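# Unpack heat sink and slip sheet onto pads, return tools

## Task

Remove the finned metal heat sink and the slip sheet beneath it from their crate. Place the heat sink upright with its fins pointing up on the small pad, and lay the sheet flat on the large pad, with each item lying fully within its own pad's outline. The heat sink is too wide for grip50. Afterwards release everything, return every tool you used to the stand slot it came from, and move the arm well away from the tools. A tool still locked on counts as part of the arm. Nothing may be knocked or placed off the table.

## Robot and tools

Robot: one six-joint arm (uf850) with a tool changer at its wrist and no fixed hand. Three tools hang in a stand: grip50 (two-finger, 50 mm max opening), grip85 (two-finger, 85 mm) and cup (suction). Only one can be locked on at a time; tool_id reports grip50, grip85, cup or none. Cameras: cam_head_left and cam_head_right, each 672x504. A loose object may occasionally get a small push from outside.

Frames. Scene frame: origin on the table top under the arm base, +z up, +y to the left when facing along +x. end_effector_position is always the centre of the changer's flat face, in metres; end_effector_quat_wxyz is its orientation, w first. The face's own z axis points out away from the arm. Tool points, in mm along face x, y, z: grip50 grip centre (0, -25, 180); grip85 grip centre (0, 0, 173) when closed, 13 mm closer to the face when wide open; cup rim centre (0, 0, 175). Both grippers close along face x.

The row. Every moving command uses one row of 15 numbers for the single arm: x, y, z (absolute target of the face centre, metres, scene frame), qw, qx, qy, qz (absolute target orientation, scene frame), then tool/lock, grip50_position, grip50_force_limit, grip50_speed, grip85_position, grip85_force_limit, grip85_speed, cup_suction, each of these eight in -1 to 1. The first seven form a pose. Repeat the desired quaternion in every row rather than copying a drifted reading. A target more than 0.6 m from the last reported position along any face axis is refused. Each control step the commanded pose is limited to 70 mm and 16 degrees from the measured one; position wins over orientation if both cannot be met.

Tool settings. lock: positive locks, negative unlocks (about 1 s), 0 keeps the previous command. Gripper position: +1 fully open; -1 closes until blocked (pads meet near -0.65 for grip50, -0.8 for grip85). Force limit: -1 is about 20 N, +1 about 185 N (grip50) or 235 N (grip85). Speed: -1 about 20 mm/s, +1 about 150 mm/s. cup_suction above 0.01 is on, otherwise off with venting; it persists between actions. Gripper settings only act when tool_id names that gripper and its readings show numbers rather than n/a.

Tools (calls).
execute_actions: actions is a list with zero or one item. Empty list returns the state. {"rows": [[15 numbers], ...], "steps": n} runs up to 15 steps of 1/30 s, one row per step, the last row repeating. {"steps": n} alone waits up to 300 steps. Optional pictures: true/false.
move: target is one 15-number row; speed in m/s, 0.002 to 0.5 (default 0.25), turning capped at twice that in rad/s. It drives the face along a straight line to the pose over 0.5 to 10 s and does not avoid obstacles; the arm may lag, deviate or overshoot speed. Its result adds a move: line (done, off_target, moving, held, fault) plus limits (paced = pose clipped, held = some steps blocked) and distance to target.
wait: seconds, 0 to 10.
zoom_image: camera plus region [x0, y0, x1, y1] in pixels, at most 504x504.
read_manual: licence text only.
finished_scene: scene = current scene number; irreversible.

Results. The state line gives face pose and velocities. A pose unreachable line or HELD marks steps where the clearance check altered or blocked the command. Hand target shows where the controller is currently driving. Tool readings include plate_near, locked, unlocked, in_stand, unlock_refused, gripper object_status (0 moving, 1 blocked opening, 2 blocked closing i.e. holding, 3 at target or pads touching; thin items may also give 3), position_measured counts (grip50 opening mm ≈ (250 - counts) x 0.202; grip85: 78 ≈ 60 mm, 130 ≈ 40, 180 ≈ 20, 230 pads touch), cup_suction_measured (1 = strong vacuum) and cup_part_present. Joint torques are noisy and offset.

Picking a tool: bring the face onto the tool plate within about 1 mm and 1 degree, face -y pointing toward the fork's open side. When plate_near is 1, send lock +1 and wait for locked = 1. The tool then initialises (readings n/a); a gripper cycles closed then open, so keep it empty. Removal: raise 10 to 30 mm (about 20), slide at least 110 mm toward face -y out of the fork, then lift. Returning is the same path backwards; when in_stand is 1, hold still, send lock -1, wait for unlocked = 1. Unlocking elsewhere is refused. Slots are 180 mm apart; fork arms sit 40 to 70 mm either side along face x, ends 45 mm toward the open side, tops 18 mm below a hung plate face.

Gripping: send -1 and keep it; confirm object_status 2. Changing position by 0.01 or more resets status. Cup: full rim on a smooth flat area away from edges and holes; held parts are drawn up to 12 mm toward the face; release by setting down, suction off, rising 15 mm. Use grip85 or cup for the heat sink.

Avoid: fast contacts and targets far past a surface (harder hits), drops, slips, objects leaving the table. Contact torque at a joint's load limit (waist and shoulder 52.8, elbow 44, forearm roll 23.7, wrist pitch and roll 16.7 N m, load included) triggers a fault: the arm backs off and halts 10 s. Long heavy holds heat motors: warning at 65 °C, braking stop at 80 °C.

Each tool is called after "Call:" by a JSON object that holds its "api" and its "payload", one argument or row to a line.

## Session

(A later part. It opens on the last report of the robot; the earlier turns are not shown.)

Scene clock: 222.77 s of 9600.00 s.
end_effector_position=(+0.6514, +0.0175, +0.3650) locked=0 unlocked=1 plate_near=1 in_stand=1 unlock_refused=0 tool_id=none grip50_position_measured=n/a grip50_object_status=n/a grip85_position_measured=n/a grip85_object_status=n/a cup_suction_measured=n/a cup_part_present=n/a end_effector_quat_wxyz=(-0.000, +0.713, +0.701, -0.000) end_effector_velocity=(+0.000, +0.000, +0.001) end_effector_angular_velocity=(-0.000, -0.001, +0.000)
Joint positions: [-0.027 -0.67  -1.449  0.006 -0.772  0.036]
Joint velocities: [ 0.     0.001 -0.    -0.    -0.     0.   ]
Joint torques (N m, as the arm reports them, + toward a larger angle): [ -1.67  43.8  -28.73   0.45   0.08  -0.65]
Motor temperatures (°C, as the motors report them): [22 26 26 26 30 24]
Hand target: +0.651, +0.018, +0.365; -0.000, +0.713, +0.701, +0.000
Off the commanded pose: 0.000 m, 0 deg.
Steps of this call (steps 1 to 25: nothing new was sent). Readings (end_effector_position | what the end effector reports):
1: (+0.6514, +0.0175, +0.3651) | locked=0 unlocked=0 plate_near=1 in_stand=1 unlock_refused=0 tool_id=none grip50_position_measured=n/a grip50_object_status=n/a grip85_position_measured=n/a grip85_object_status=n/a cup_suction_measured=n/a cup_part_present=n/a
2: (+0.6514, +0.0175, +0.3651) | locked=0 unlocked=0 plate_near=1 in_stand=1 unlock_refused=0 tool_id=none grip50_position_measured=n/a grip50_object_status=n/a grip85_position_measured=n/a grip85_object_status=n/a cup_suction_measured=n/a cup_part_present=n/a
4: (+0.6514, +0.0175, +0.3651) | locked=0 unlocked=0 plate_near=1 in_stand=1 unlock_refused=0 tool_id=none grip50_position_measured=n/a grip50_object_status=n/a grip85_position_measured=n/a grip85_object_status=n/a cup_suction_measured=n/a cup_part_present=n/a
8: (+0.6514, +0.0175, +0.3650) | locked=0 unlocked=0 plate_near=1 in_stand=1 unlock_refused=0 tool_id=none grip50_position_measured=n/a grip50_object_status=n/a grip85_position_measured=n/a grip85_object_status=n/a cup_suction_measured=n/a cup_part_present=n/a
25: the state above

Call:
{"api": "move", "payload": {
  "target": [0.6514,0.0175,0.41,0,0.713,0.701,0,0,1,0,0,1,0,0,0],
  "speed": 0.05
}}

Call:
{"api": "move", "payload": {
  "target": [0.35,0.15,0.42,0,0.713,0.701,0,0,1,0,0,1,0,0,0],
  "speed": 0.25
}}

Scene clock: 225.90 s of 9600.00 s.
end_effector_position=(+0.6511, +0.0175, +0.4098) locked=0 unlocked=1 plate_near=0 in_stand=0 unlock_refused=0 tool_id=none grip50_position_measured=n/a grip50_object_status=n/a grip85_position_measured=n/a grip85_object_status=n/a cup_suction_measured=n/a cup_part_present=n/a end_effector_quat_wxyz=(-0.000, +0.713, +0.701, -0.000) end_effector_velocity=(-0.000, -0.000, +0.000) end_effector_angular_velocity=(-0.001, +0.002, -0.001)
Joint positions: [-0.027 -0.621 -1.481  0.006 -0.852  0.037]
Joint velocities: [-0.    -0.    -0.001 -0.001 -0.003  0.001]
Joint torques (N m, as the arm reports them, + toward a larger angle): [ -2.34  43.85 -29.18   0.37  -0.2   -0.68]
Motor temperatures (°C, as the motors report them): [22 26 26 26 30 24]
Hand target: +0.651, +0.017, +0.410; +0.000, +0.713, +0.701, -0.000
Off the commanded pose: 0.000 m, 0 deg.
move: done

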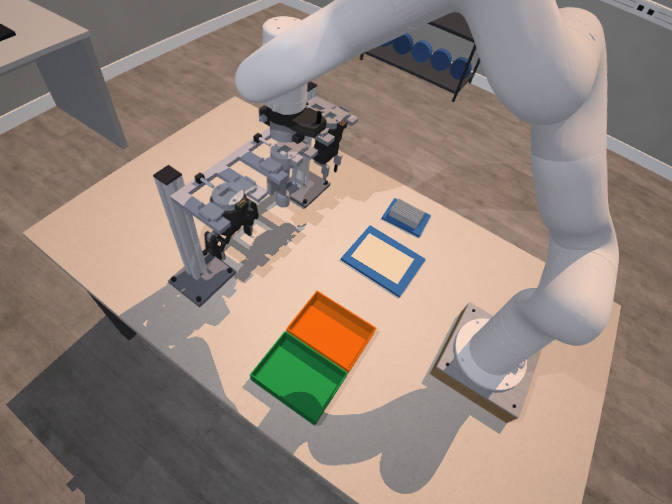

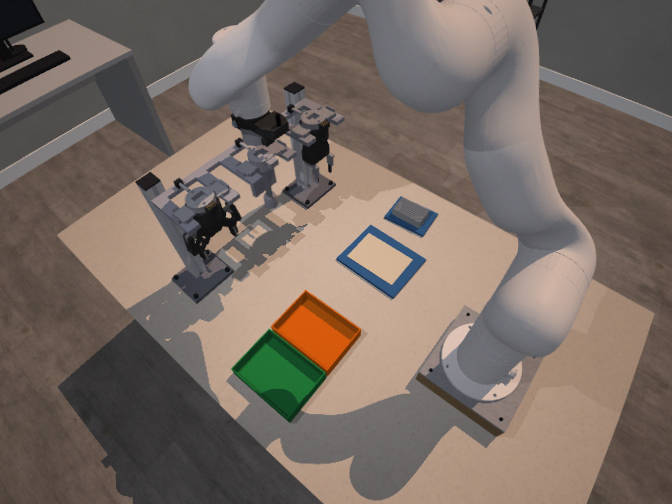

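Scene clock: 227.77 s of 9600.00 s.
end_effector_position=(+0.3506, +0.1507, +0.4189) locked=0 unlocked=1 plate_near=0 in_stand=0 unlock_refused=0 tool_id=none grip50_position_measured=n/a grip50_object_status=n/a grip85_position_measured=n/a grip85_object_status=n/a cup_suction_measured=n/a cup_part_present=n/a end_effector_quat_wxyz=(-0.001, +0.713, +0.701, +0.001) end_effector_velocity=(-0.002, +0.001, +0.000) end_effector_angular_velocity=(-0.001, +0.000, +0.001)
Joint positions: [ 0.352  0.031 -0.668  0.006 -0.689  0.415]
Joint velocities: [ 0.004  0.005  0.004 -0.001 -0.002  0.004]
Joint torques (N m, as the arm reports them, + toward a larger angle): [ -1.79  18.96 -27.2    0.39  -0.26  -0.66]
Motor temperatures (°C, as the motors report them): [22 26 26 26 30 24]
Hand target: +0.350, +0.151, +0.419; -0.001, +0.713, +0.701, +0.001
Off the commanded pose: 0.001 m, 0 deg.
move: done

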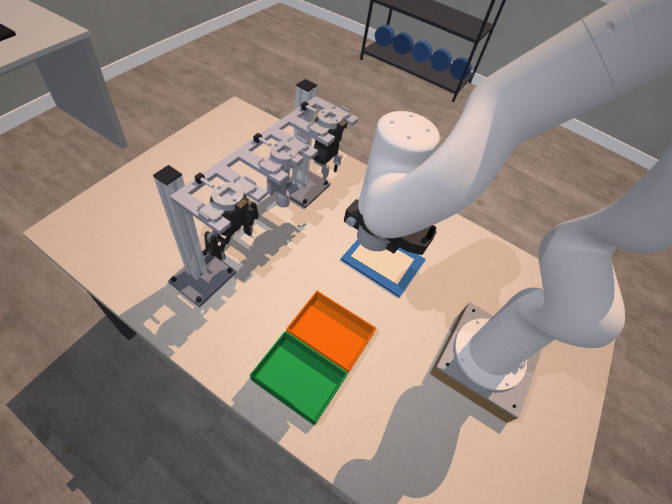

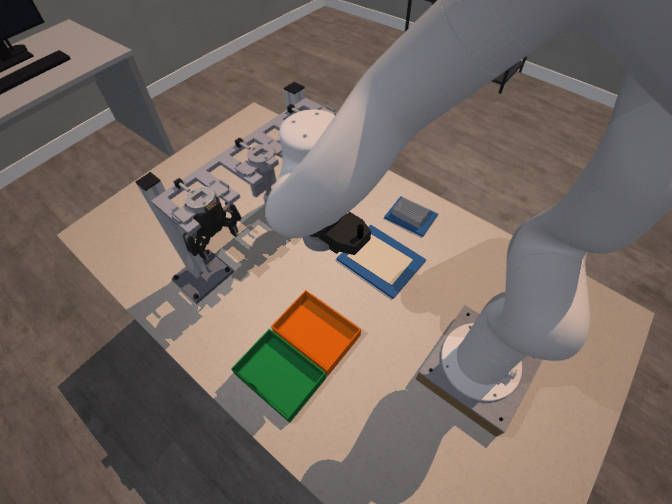

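Call:
{"api": "finished_scene", "payload": {
  "scene": 2
}}

The scene is finished: the task was done.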